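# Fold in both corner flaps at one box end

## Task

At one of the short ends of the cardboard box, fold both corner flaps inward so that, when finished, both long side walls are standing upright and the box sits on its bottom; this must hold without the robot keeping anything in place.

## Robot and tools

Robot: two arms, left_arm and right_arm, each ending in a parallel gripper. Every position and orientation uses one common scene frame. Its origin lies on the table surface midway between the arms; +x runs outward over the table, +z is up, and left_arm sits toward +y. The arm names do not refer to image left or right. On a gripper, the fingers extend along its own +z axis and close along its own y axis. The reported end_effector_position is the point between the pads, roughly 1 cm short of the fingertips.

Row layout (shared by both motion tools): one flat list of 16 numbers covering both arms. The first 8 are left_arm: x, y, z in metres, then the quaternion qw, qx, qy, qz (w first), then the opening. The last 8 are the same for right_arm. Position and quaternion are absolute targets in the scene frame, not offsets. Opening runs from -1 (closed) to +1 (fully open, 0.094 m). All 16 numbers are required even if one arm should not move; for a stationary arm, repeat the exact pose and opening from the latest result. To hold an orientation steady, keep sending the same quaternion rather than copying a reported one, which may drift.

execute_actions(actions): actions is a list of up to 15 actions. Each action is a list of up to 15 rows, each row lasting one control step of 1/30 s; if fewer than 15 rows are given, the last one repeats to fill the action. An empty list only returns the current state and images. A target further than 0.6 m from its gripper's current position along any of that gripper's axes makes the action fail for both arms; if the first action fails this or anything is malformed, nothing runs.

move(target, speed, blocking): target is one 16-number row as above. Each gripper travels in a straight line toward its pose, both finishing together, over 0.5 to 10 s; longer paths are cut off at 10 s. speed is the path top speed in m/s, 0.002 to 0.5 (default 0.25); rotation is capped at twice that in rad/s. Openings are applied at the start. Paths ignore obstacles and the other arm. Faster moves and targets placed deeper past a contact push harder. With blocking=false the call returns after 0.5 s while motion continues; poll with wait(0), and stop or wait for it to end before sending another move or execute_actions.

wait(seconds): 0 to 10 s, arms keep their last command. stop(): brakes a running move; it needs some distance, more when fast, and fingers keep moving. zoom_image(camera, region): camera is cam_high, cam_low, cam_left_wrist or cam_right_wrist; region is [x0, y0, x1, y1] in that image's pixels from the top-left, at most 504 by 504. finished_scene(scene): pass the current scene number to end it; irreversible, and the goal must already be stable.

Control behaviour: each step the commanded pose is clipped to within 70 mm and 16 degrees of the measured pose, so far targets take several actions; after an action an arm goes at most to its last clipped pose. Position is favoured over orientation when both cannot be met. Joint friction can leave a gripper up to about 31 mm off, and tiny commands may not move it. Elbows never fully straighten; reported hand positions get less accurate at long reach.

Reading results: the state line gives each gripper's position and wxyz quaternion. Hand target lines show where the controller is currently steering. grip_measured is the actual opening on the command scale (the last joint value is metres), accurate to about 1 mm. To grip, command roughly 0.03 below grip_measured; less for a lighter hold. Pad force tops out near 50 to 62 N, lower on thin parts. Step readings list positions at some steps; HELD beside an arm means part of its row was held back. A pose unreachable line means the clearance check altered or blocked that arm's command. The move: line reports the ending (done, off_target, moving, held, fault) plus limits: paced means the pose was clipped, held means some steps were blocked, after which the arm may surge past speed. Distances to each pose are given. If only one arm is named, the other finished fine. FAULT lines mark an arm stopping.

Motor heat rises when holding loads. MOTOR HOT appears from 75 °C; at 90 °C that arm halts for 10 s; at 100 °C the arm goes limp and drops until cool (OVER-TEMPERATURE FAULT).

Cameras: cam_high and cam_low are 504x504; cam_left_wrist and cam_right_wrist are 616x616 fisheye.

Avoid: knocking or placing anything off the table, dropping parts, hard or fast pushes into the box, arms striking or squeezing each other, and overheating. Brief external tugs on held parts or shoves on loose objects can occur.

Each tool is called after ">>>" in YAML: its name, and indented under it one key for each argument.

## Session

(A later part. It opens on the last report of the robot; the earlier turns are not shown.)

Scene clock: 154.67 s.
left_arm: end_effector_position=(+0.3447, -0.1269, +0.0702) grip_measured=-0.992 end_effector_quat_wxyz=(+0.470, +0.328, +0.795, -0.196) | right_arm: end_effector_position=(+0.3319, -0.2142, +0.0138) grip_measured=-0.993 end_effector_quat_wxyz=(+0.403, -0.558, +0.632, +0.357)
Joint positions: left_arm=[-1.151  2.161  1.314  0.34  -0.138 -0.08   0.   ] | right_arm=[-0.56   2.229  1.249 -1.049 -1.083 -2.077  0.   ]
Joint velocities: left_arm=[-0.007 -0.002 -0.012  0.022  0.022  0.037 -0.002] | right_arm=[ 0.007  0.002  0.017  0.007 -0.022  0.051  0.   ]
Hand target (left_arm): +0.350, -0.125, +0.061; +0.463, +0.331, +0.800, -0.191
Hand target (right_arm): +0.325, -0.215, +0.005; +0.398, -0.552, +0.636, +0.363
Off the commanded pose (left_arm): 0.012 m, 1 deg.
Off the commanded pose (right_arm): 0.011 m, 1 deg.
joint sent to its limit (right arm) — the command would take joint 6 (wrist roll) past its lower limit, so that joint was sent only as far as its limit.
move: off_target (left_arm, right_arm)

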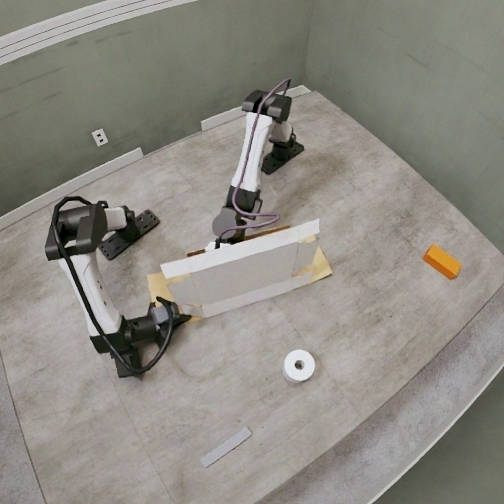

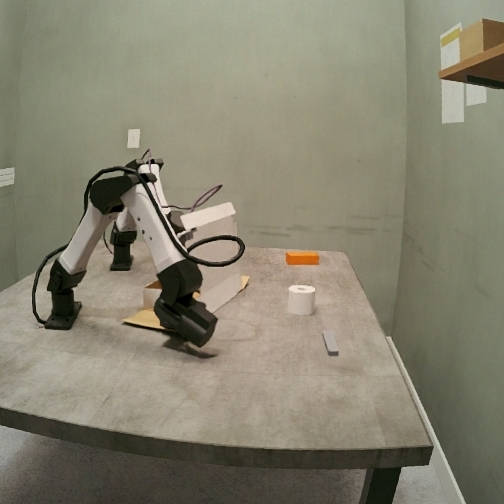

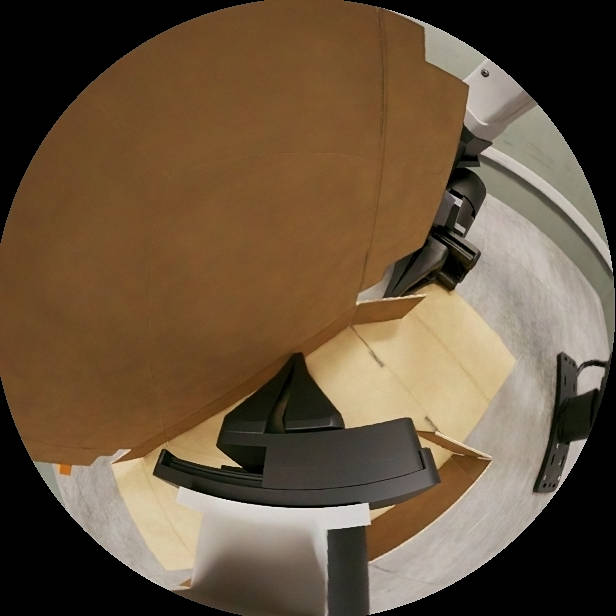

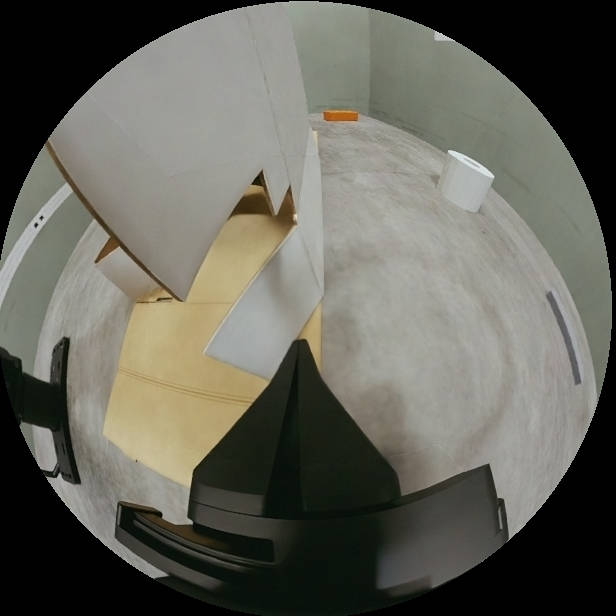

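>>> move:
  target: [0.3,-0.11,0.1,0.462,0.331,0.8,-0.191,-1,0.4,-0.2,0.03,0.4,-0.555,0.632,0.367,-1]
  speed: 0.1

>>> move:
  target: [0.3,-0.11,0.1,0.462,0.331,0.8,-0.191,-1,0.385,-0.12,0.012,0.405,-0.58,0.58,0.405,-1]
  speed: 0.1

>>> move:
  target: [0.385,-0.14,0.1,0.462,0.331,0.8,-0.191,-1,0.385,-0.12,0.012,0.405,-0.58,0.58,0.405,-1]
  speed: 0.04

Scene clock: 164.77 s.
left_arm: end_effector_position=(+0.3067, -0.1137, +0.1050) grip_measured=-0.992 end_effector_quat_wxyz=(+0.470, +0.329, +0.795, -0.198) | right_arm: end_effector_position=(+0.3951, -0.2014, +0.0269) grip_measured=-0.993 end_effector_quat_wxyz=(+0.397, -0.557, +0.634, +0.362)
Joint positions: left_arm=[-1.206  1.986  1.198  0.277 -0.183 -0.108  0.   ] | right_arm=[-0.473  2.335  1.534 -1.086 -1.11  -1.903  0.   ]
Joint velocities: left_arm=[-0.017 -0.007 -0.017 -0.007 -0.066  0.037 -0.   ] | right_arm=[ 0.007 -0.007 -0.002 -0.051 -0.037  0.022  0.001]
Hand target (left_arm): +0.300, -0.109, +0.099; +0.462, +0.331, +0.800, -0.191
Hand target (right_arm): +0.400, -0.200, +0.029; +0.399, -0.555, +0.632, +0.365
Off the commanded pose (left_arm): 0.009 m, 1 deg.
Off the commanded pose (right_arm): 0.006 m, 1 deg.
move: done

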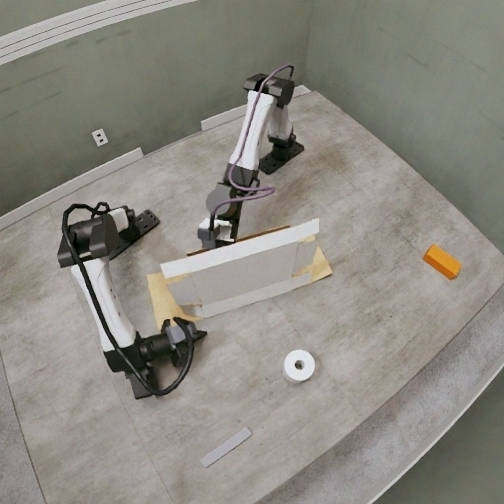

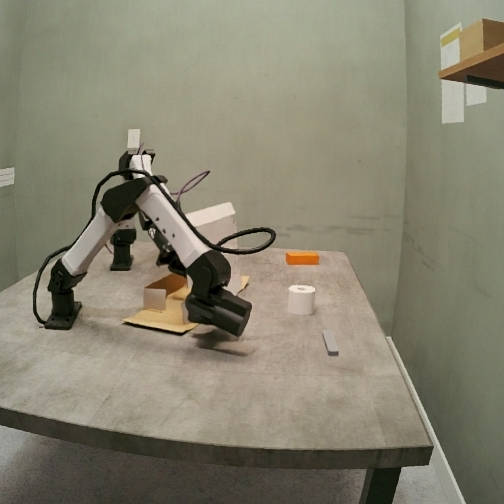

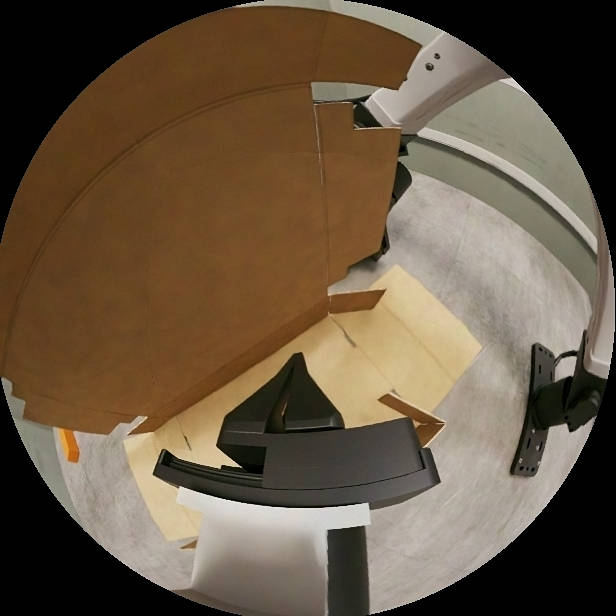

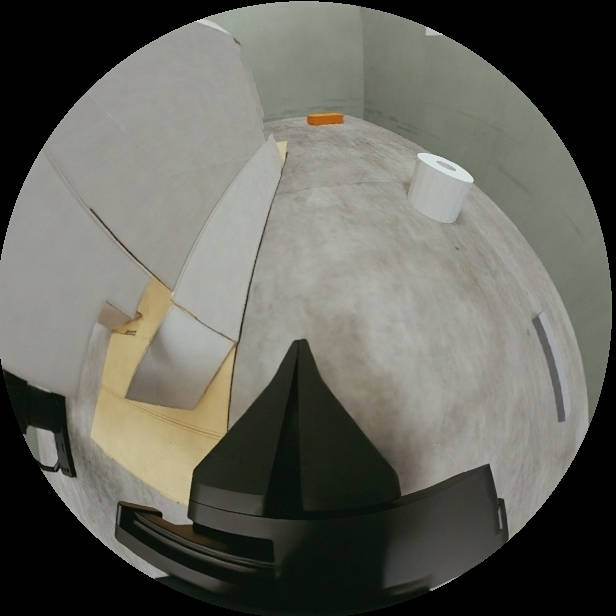

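Scene clock: 166.07 s.
left_arm: end_effector_position=(+0.3067, -0.1132, +0.1043) grip_measured=-0.992 end_effector_quat_wxyz=(+0.469, +0.329, +0.796, -0.196) | right_arm: end_effector_position=(+0.3888, -0.1227, +0.0178) grip_measured=-0.993 end_effector_quat_wxyz=(+0.406, -0.590, +0.577, +0.394)
Joint positions: left_arm=[-1.206  1.986  1.198  0.273 -0.185 -0.108  0.   ] | right_arm=[-0.284  2.335  1.45  -0.869 -1.195 -1.793  0.   ]
Joint velocities: left_arm=[ 0.007 -0.002  0.017 -0.007 -0.051  0.037  0.002] | right_arm=[-0.007  0.002  0.007 -0.037  0.022  0.037  0.   ]
Hand target (left_arm): +0.300, -0.110, +0.100; +0.462, +0.331, +0.800, -0.191
Hand target (right_arm): +0.384, -0.121, +0.012; -0.403, +0.581, -0.581, -0.404
Off the commanded pose (left_arm): 0.009 m, 1 deg.
Off the commanded pose (right_arm): 0.007 m, 2 deg.
move: done

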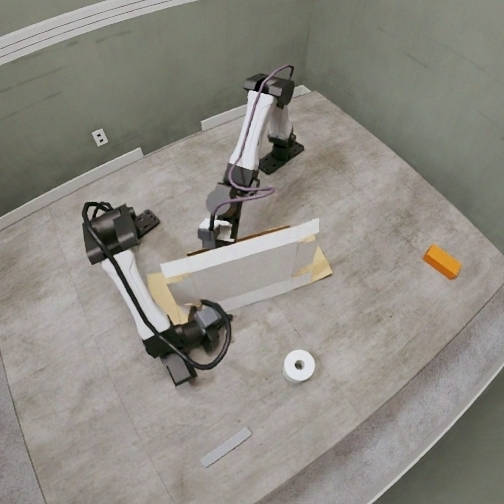

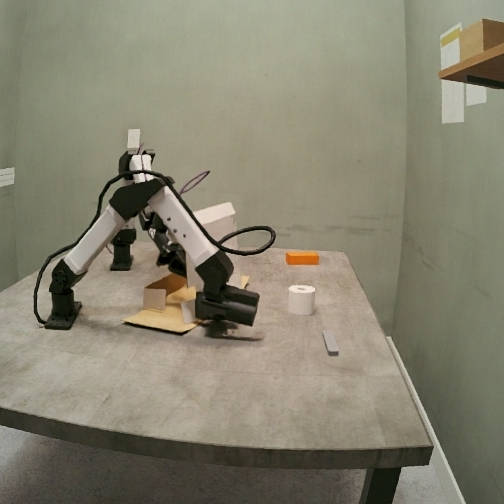

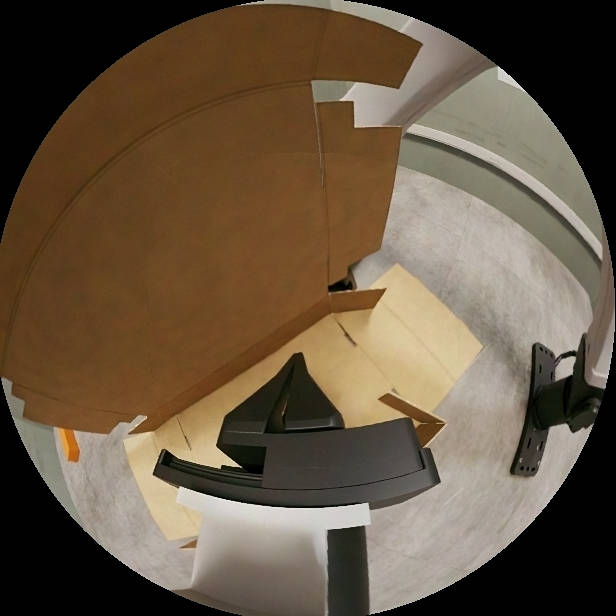

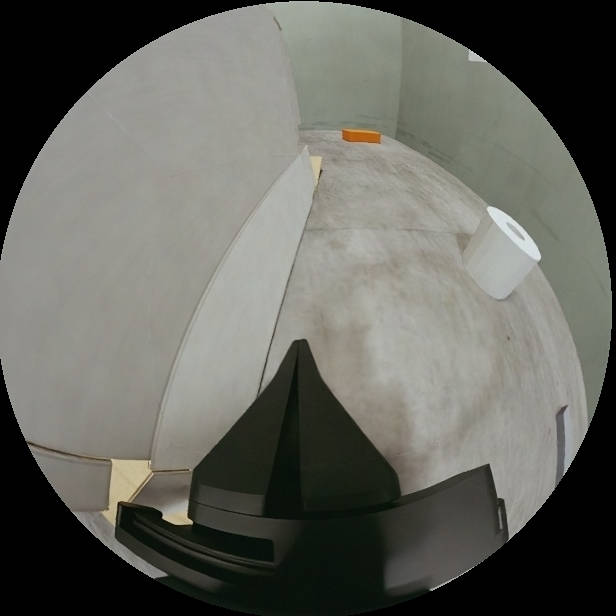

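Scene clock: 168.40 s.
left_arm: end_effector_position=(+0.3724, -0.1437, +0.1141) grip_measured=-0.992 end_effector_quat_wxyz=(+0.466, +0.334, +0.795, -0.198) | right_arm: end_effector_position=(+0.3957, -0.1273, +0.0174) grip_measured=-0.993 end_effector_quat_wxyz=(+0.414, -0.586, +0.580, +0.385)
Joint positions: left_arm=[-1.119  2.181  1.552  0.117 -0.098 -0.06   0.   ] | right_arm=[-0.295  2.335  1.45  -0.828 -1.198 -1.763  0.   ]
Joint velocities: left_arm=[-0.007 -0.007 -0.002 -0.007  0.037 -0.022 -0.   ] | right_arm=[-0.017 -0.002 -0.022 -0.007 -0.037  0.037 -0.001]
Hand target (left_arm): +0.384, -0.140, +0.101; +0.463, +0.331, +0.800, -0.191
Hand target (right_arm): +0.385, -0.120, +0.012; -0.405, +0.580, -0.580, -0.404
Off the commanded pose (left_arm): 0.019 m, 1 deg.
Off the commanded pose (right_arm): 0.014 m, 3 deg.
move: off_target (left_arm, right_arm)

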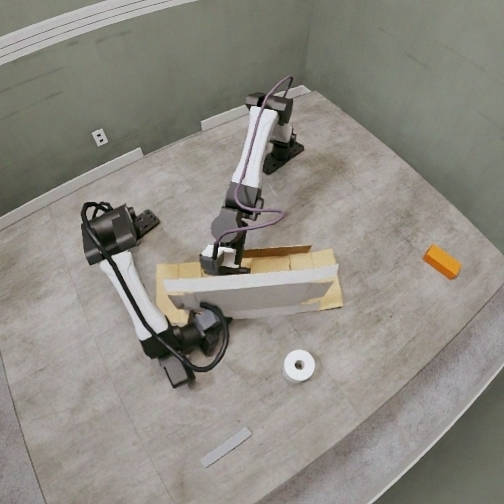

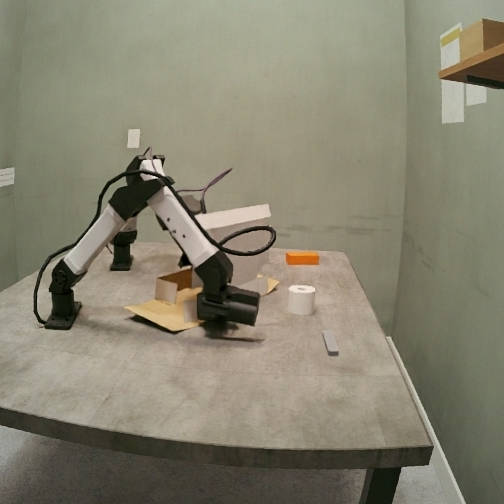

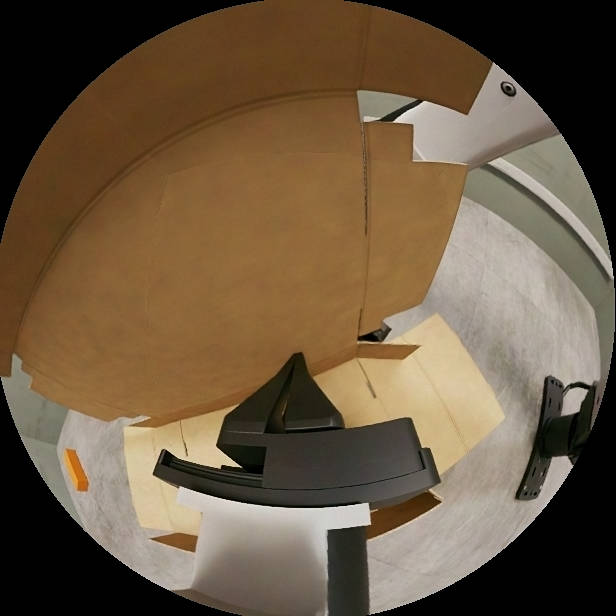

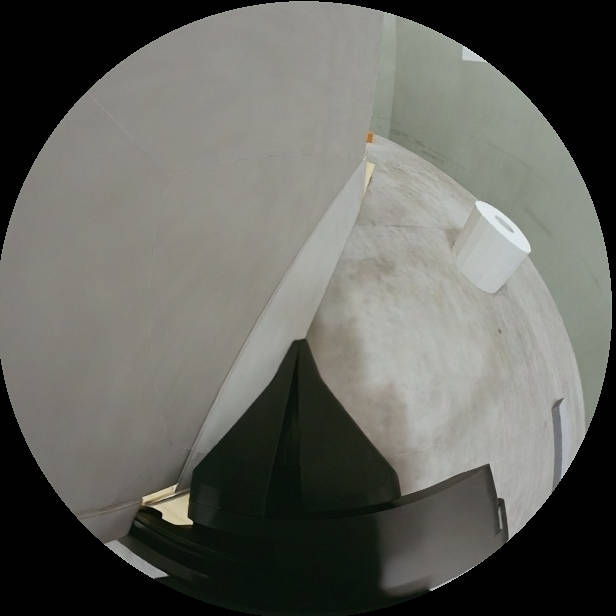

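>>> move:
  target: [0.35,-0.09,0.05,0.462,0.331,0.8,-0.191,-1,0.42,-0.3,0.06,0.4,-0.555,0.632,0.367,-1]
  speed: 0.15

>>> move:
  target: [0.35,-0.09,-0.005,0.462,0.331,0.8,-0.191,-1,0.29,-0.29,0.04,0.487,-0.356,0.764,0.227,-1]
  speed: 0.15

Scene clock: 185.17 s.
left_arm: end_effector_position=(+0.3516, -0.0960, +0.0465) grip_measured=-0.992 end_effector_quat_wxyz=(+0.462, +0.331, +0.801, -0.190) | right_arm: end_effector_position=(+0.4211, -0.2977, +0.0605) grip_measured=-0.993 end_effector_quat_wxyz=(+0.396, -0.528, +0.669, +0.343)
Joint positions: left_arm=[-1.096  2.152  1.204  0.421 -0.093 -0.053  0.   ] | right_arm=[-0.668  2.498  1.984 -1.542 -1.035 -2.076  0.   ]
Joint velocities: left_arm=[-0.007  0.007  0.002  0.022 -0.037  0.007  0.   ] | right_arm=[ 0.022 -0.022  0.002 -0.051 -0.022  0.037 -0.001]
Hand target (left_arm): +0.352, -0.091, +0.049; +0.462, +0.331, +0.800, -0.191
Hand target (right_arm): +0.423, -0.298, +0.061; +0.394, -0.533, +0.667, +0.341
Off the commanded pose (left_arm): 0.007 m, 0 deg.
Off the commanded pose (right_arm): 0.003 m, 6 deg.
joint sent to its limit (right arm) — the command would take joint 6 (wrist roll) past its lower limit, so that joint was sent only as far as its limit.
move: off_target (right_arm)

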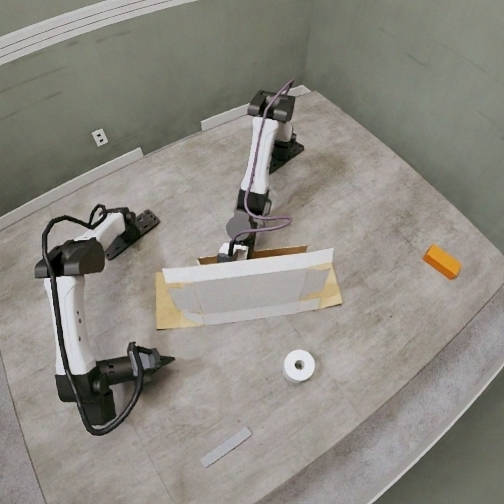

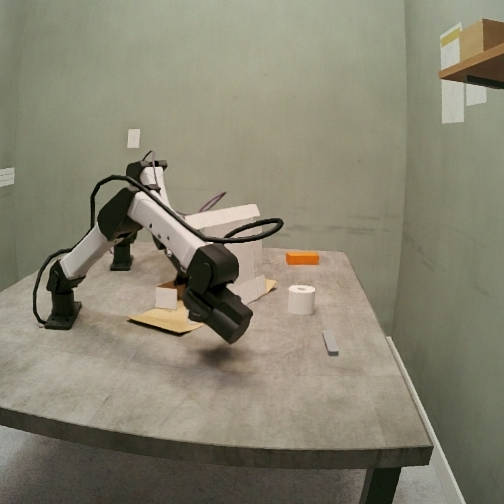

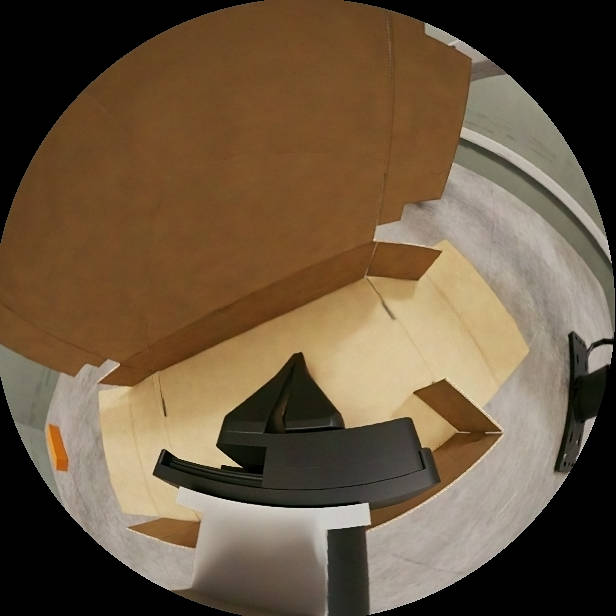

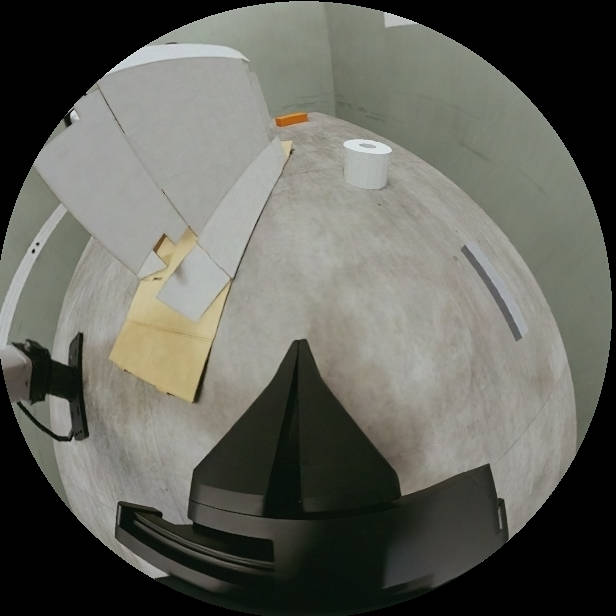

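Scene clock: 187.43 s.
left_arm: end_effector_position=(+0.3599, -0.1063, +0.0504) grip_measured=-0.992 end_effector_quat_wxyz=(+0.512, +0.314, +0.769, -0.217) | right_arm: end_effector_position=(+0.2920, -0.2909, +0.0371) grip_measured=-0.993 end_effector_quat_wxyz=(+0.484, -0.357, +0.764, +0.234)
Joint positions: left_arm=[-1.096  2.216  1.179  0.645 -0.093 -0.053  0.   ] | right_arm=[-0.889  1.804  0.731 -0.491 -1.135 -1.55   0.   ]
Joint velocities: left_arm=[ 0.017  0.002 -0.007 -0.037  0.022  0.037 -0.   ] | right_arm=[ 0.002 -0.007 -0.002  0.022 -0.081  0.11  -0.001]
Hand target (left_arm): +0.349, -0.089, -0.003; +0.462, +0.331, +0.800, -0.191
Hand target (right_arm): +0.290, -0.290, +0.040; +0.490, -0.353, +0.763, +0.230
Off the commanded pose (left_arm): 0.059 m, 8 deg.
Off the commanded pose (right_arm): 0.004 m, 1 deg.
move: off_target (left_arm)

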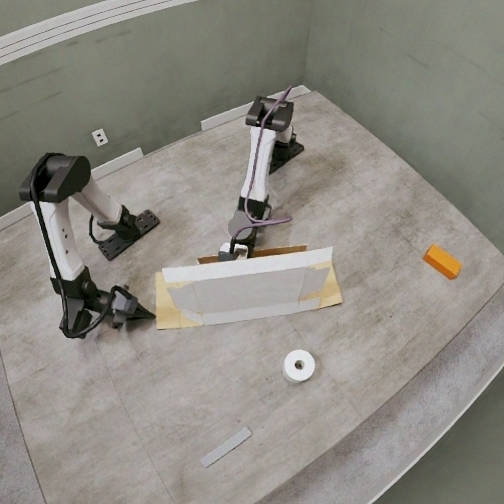

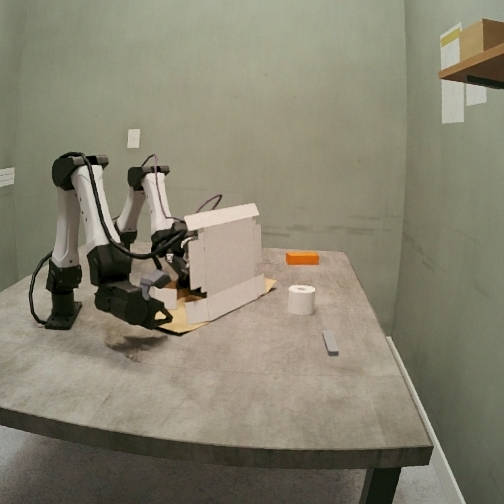

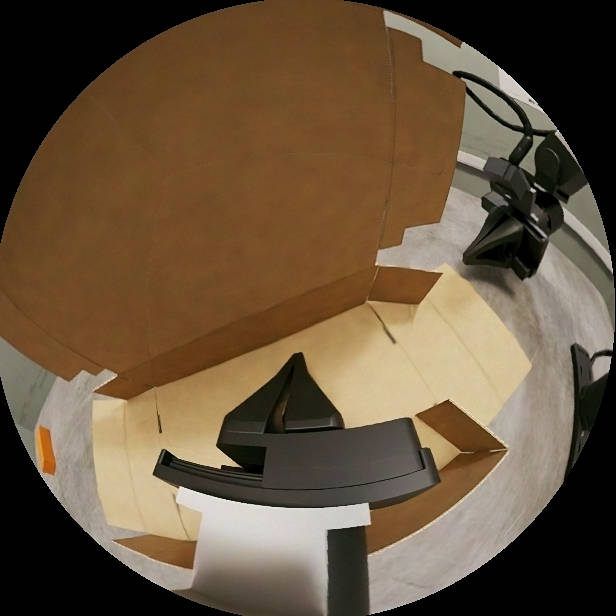

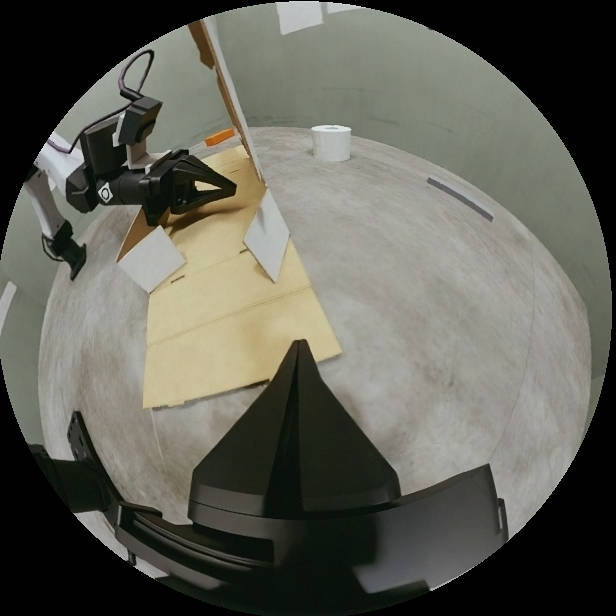

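>>> move:
  target: [0.35,-0.09,0.015,0.462,0.331,0.8,-0.191,-1,0.24,-0.24,0.14,0.59,-0.14,0.79,0.104,-1]

>>> move:
  target: [0.35,-0.09,0.015,0.462,0.331,0.8,-0.191,-1,0.29,-0.18,0.12,0.59,-0.14,0.79,0.104,-1]
  speed: 0.1

>>> move:
  target: [0.35,-0.09,0.015,0.462,0.331,0.8,-0.191,-1,0.4,-0.18,0.11,0.59,-0.14,0.79,0.104,-1]
  speed: 0.05

Scene clock: 199.40 s.
left_arm: end_effector_position=(+0.3579, -0.1043, +0.0467) grip_measured=-0.992 end_effector_quat_wxyz=(+0.502, +0.318, +0.776, -0.213) | right_arm: end_effector_position=(+0.2447, -0.2459, +0.1429) grip_measured=-0.993 end_effector_quat_wxyz=(+0.594, -0.140, +0.786, +0.101)
Joint positions: left_arm=[-1.096  2.209  1.179  0.612 -0.091 -0.053  0.   ] | right_arm=[-0.698  0.456  0.174 -0.121 -0.794 -0.303  0.   ]
Joint velocities: left_arm=[-0.017  0.012  0.002 -0.066 -0.007  0.007  0.   ] | right_arm=[-0.017 -0.012 -0.002 -0.022 -0.007 -0.007 -0.001]
Hand target (left_arm): +0.350, -0.090, +0.015; +0.462, +0.331, +0.800, -0.192
Hand target (right_arm): +0.243, -0.244, +0.137; +0.591, -0.138, +0.788, +0.103
Off the commanded pose (left_arm): 0.036 m, 6 deg.
Off the commanded pose (right_arm): 0.008 m, 1 deg.
move: off_target (left_arm)

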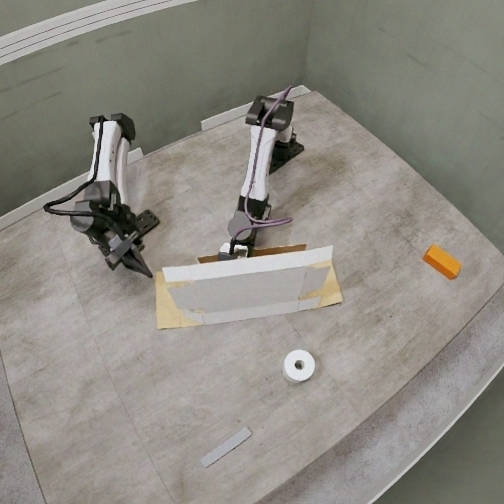

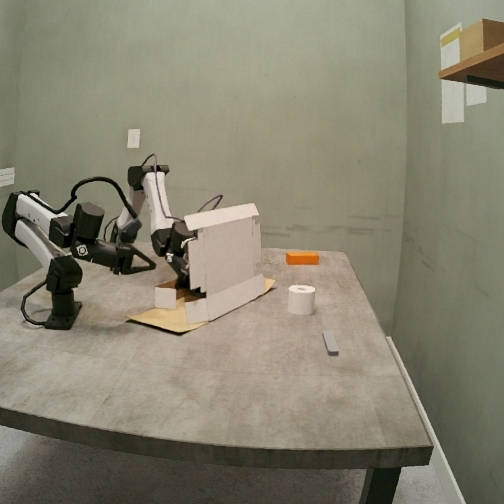

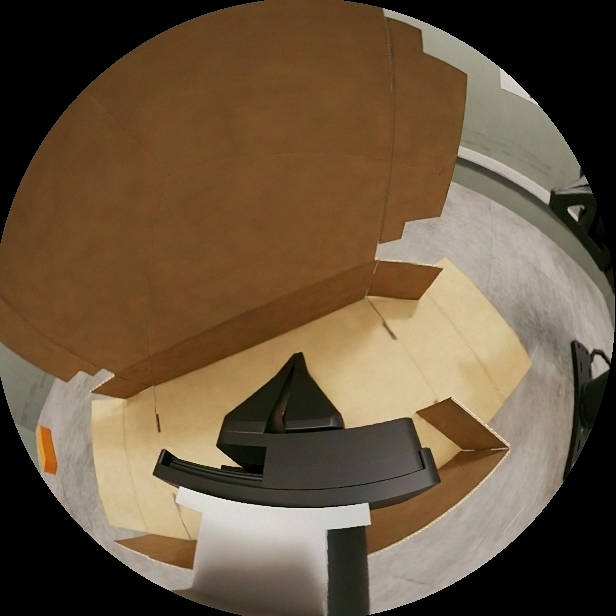

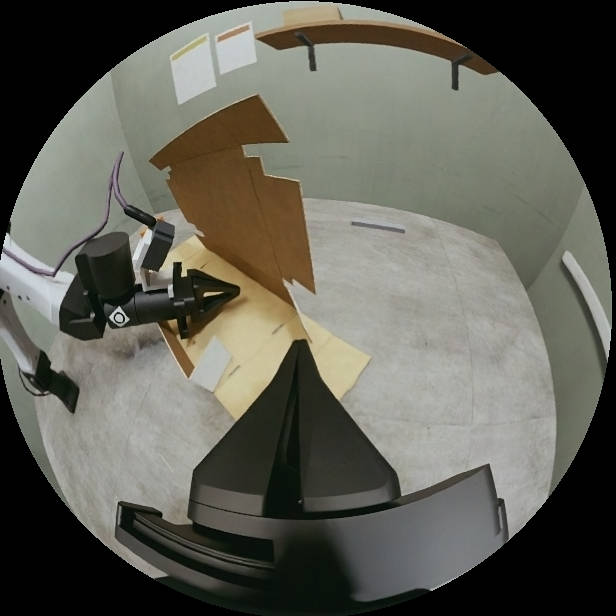

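Scene clock: 201.07 s.
left_arm: end_effector_position=(+0.3576, -0.1044, +0.0467) grip_measured=-0.992 end_effector_quat_wxyz=(+0.502, +0.318, +0.776, -0.213) | right_arm: end_effector_position=(+0.2911, -0.1812, +0.1341) grip_measured=-0.993 end_effector_quat_wxyz=(+0.600, -0.145, +0.781, +0.097)
Joint positions: left_arm=[-1.096  2.208  1.179  0.61  -0.09  -0.053  0.   ] | right_arm=[-0.089  0.803  0.135  0.398 -0.217 -0.084  0.   ]
Joint velocities: left_arm=[ 0.007  0.002  0.002  0.022 -0.037  0.022  0.001] | right_arm=[ 0.007 -0.007  0.002  0.081  0.037 -0.007 -0.001]
Hand target (left_arm): +0.350, -0.090, +0.016; +0.463, +0.331, +0.800, -0.192
Hand target (right_arm): +0.287, -0.180, +0.120; +0.588, -0.143, +0.790, +0.099
Off the commanded pose (left_arm): 0.036 m, 6 deg.
Off the commanded pose (right_arm): 0.014 m, 2 deg.
move: off_target (left_arm, right_arm)

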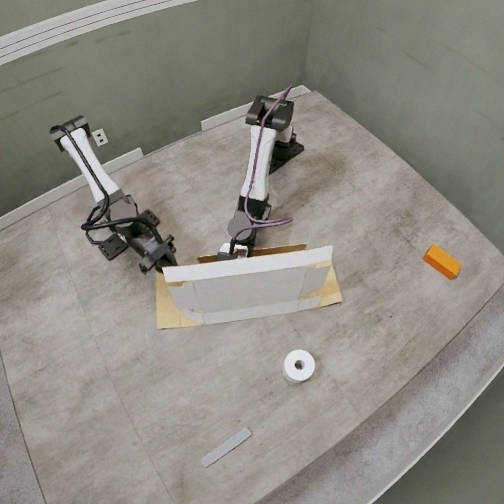

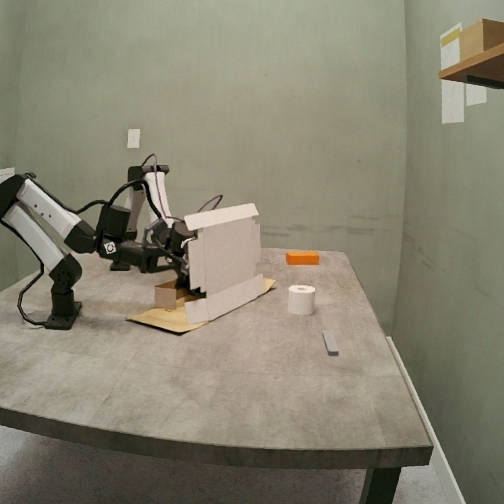

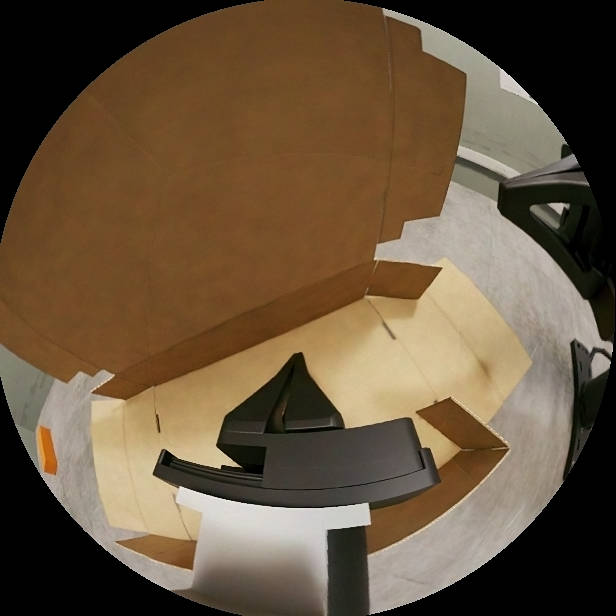

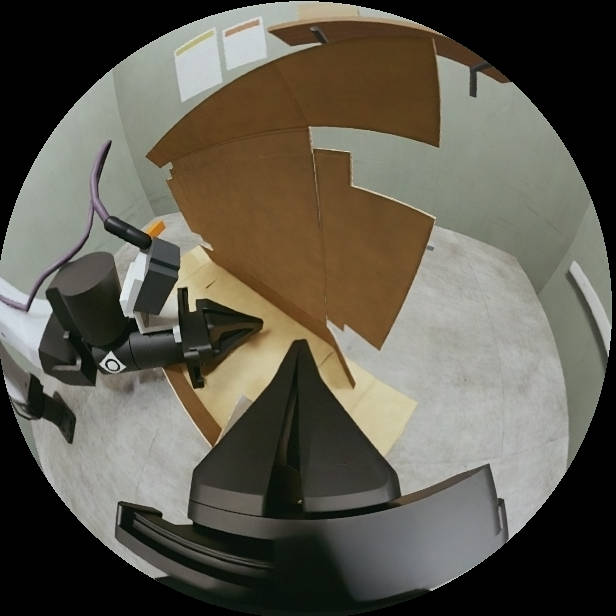

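Scene clock: 203.60 s.
left_arm: end_effector_position=(+0.3575, -0.1043, +0.0467) grip_measured=-0.992 end_effector_quat_wxyz=(+0.501, +0.318, +0.776, -0.213) | right_arm: end_effector_position=(+0.3859, -0.1676, +0.1048) grip_measured=-0.993 end_effector_quat_wxyz=(+0.579, -0.155, +0.791, +0.120)
Joint positions: left_arm=[-1.096  2.208  1.179  0.609 -0.09  -0.053  0.   ] | right_arm=[-0.114  1.535  0.394  0.823 -0.288 -0.084  0.   ]
Joint velocities: left_arm=[-0.007 -0.007 -0.007 -0.081 -0.037 -0.11  -0.001] | right_arm=[-0.012 -0.012  0.002  0.037 -0.022 -0.007  0.   ]
Hand target (left_arm): +0.350, -0.090, +0.015; +0.462, +0.331, +0.800, -0.192
Hand target (right_arm): +0.398, -0.179, +0.110; +0.589, -0.140, +0.789, +0.104
Off the commanded pose (left_arm): 0.036 m, 6 deg.
Off the commanded pose (right_arm): 0.019 m, 3 deg.
move: off_target (left_arm, right_arm)

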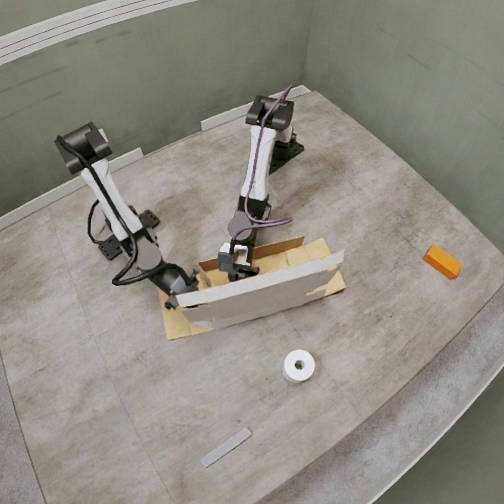

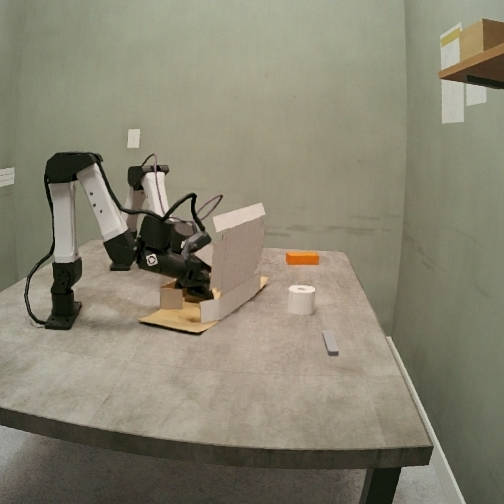

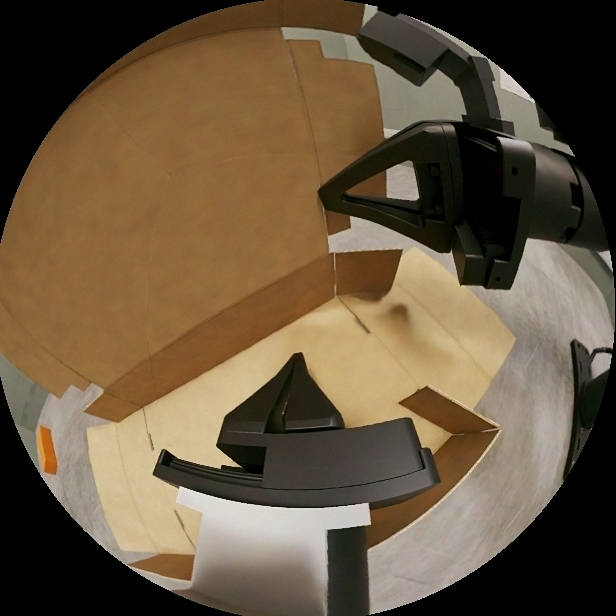

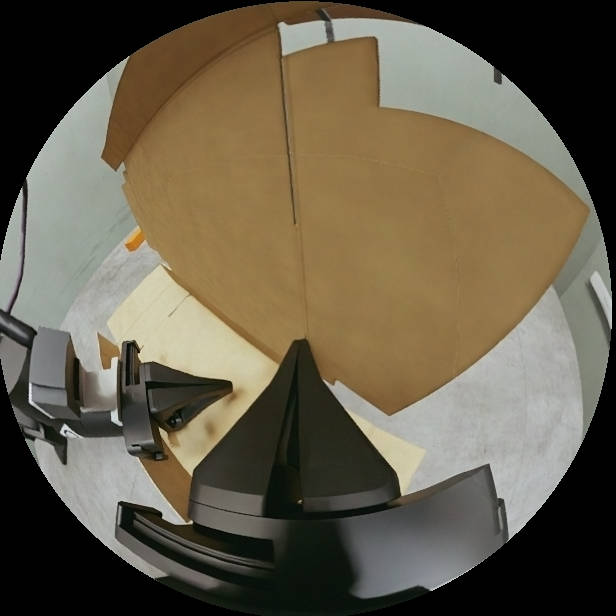

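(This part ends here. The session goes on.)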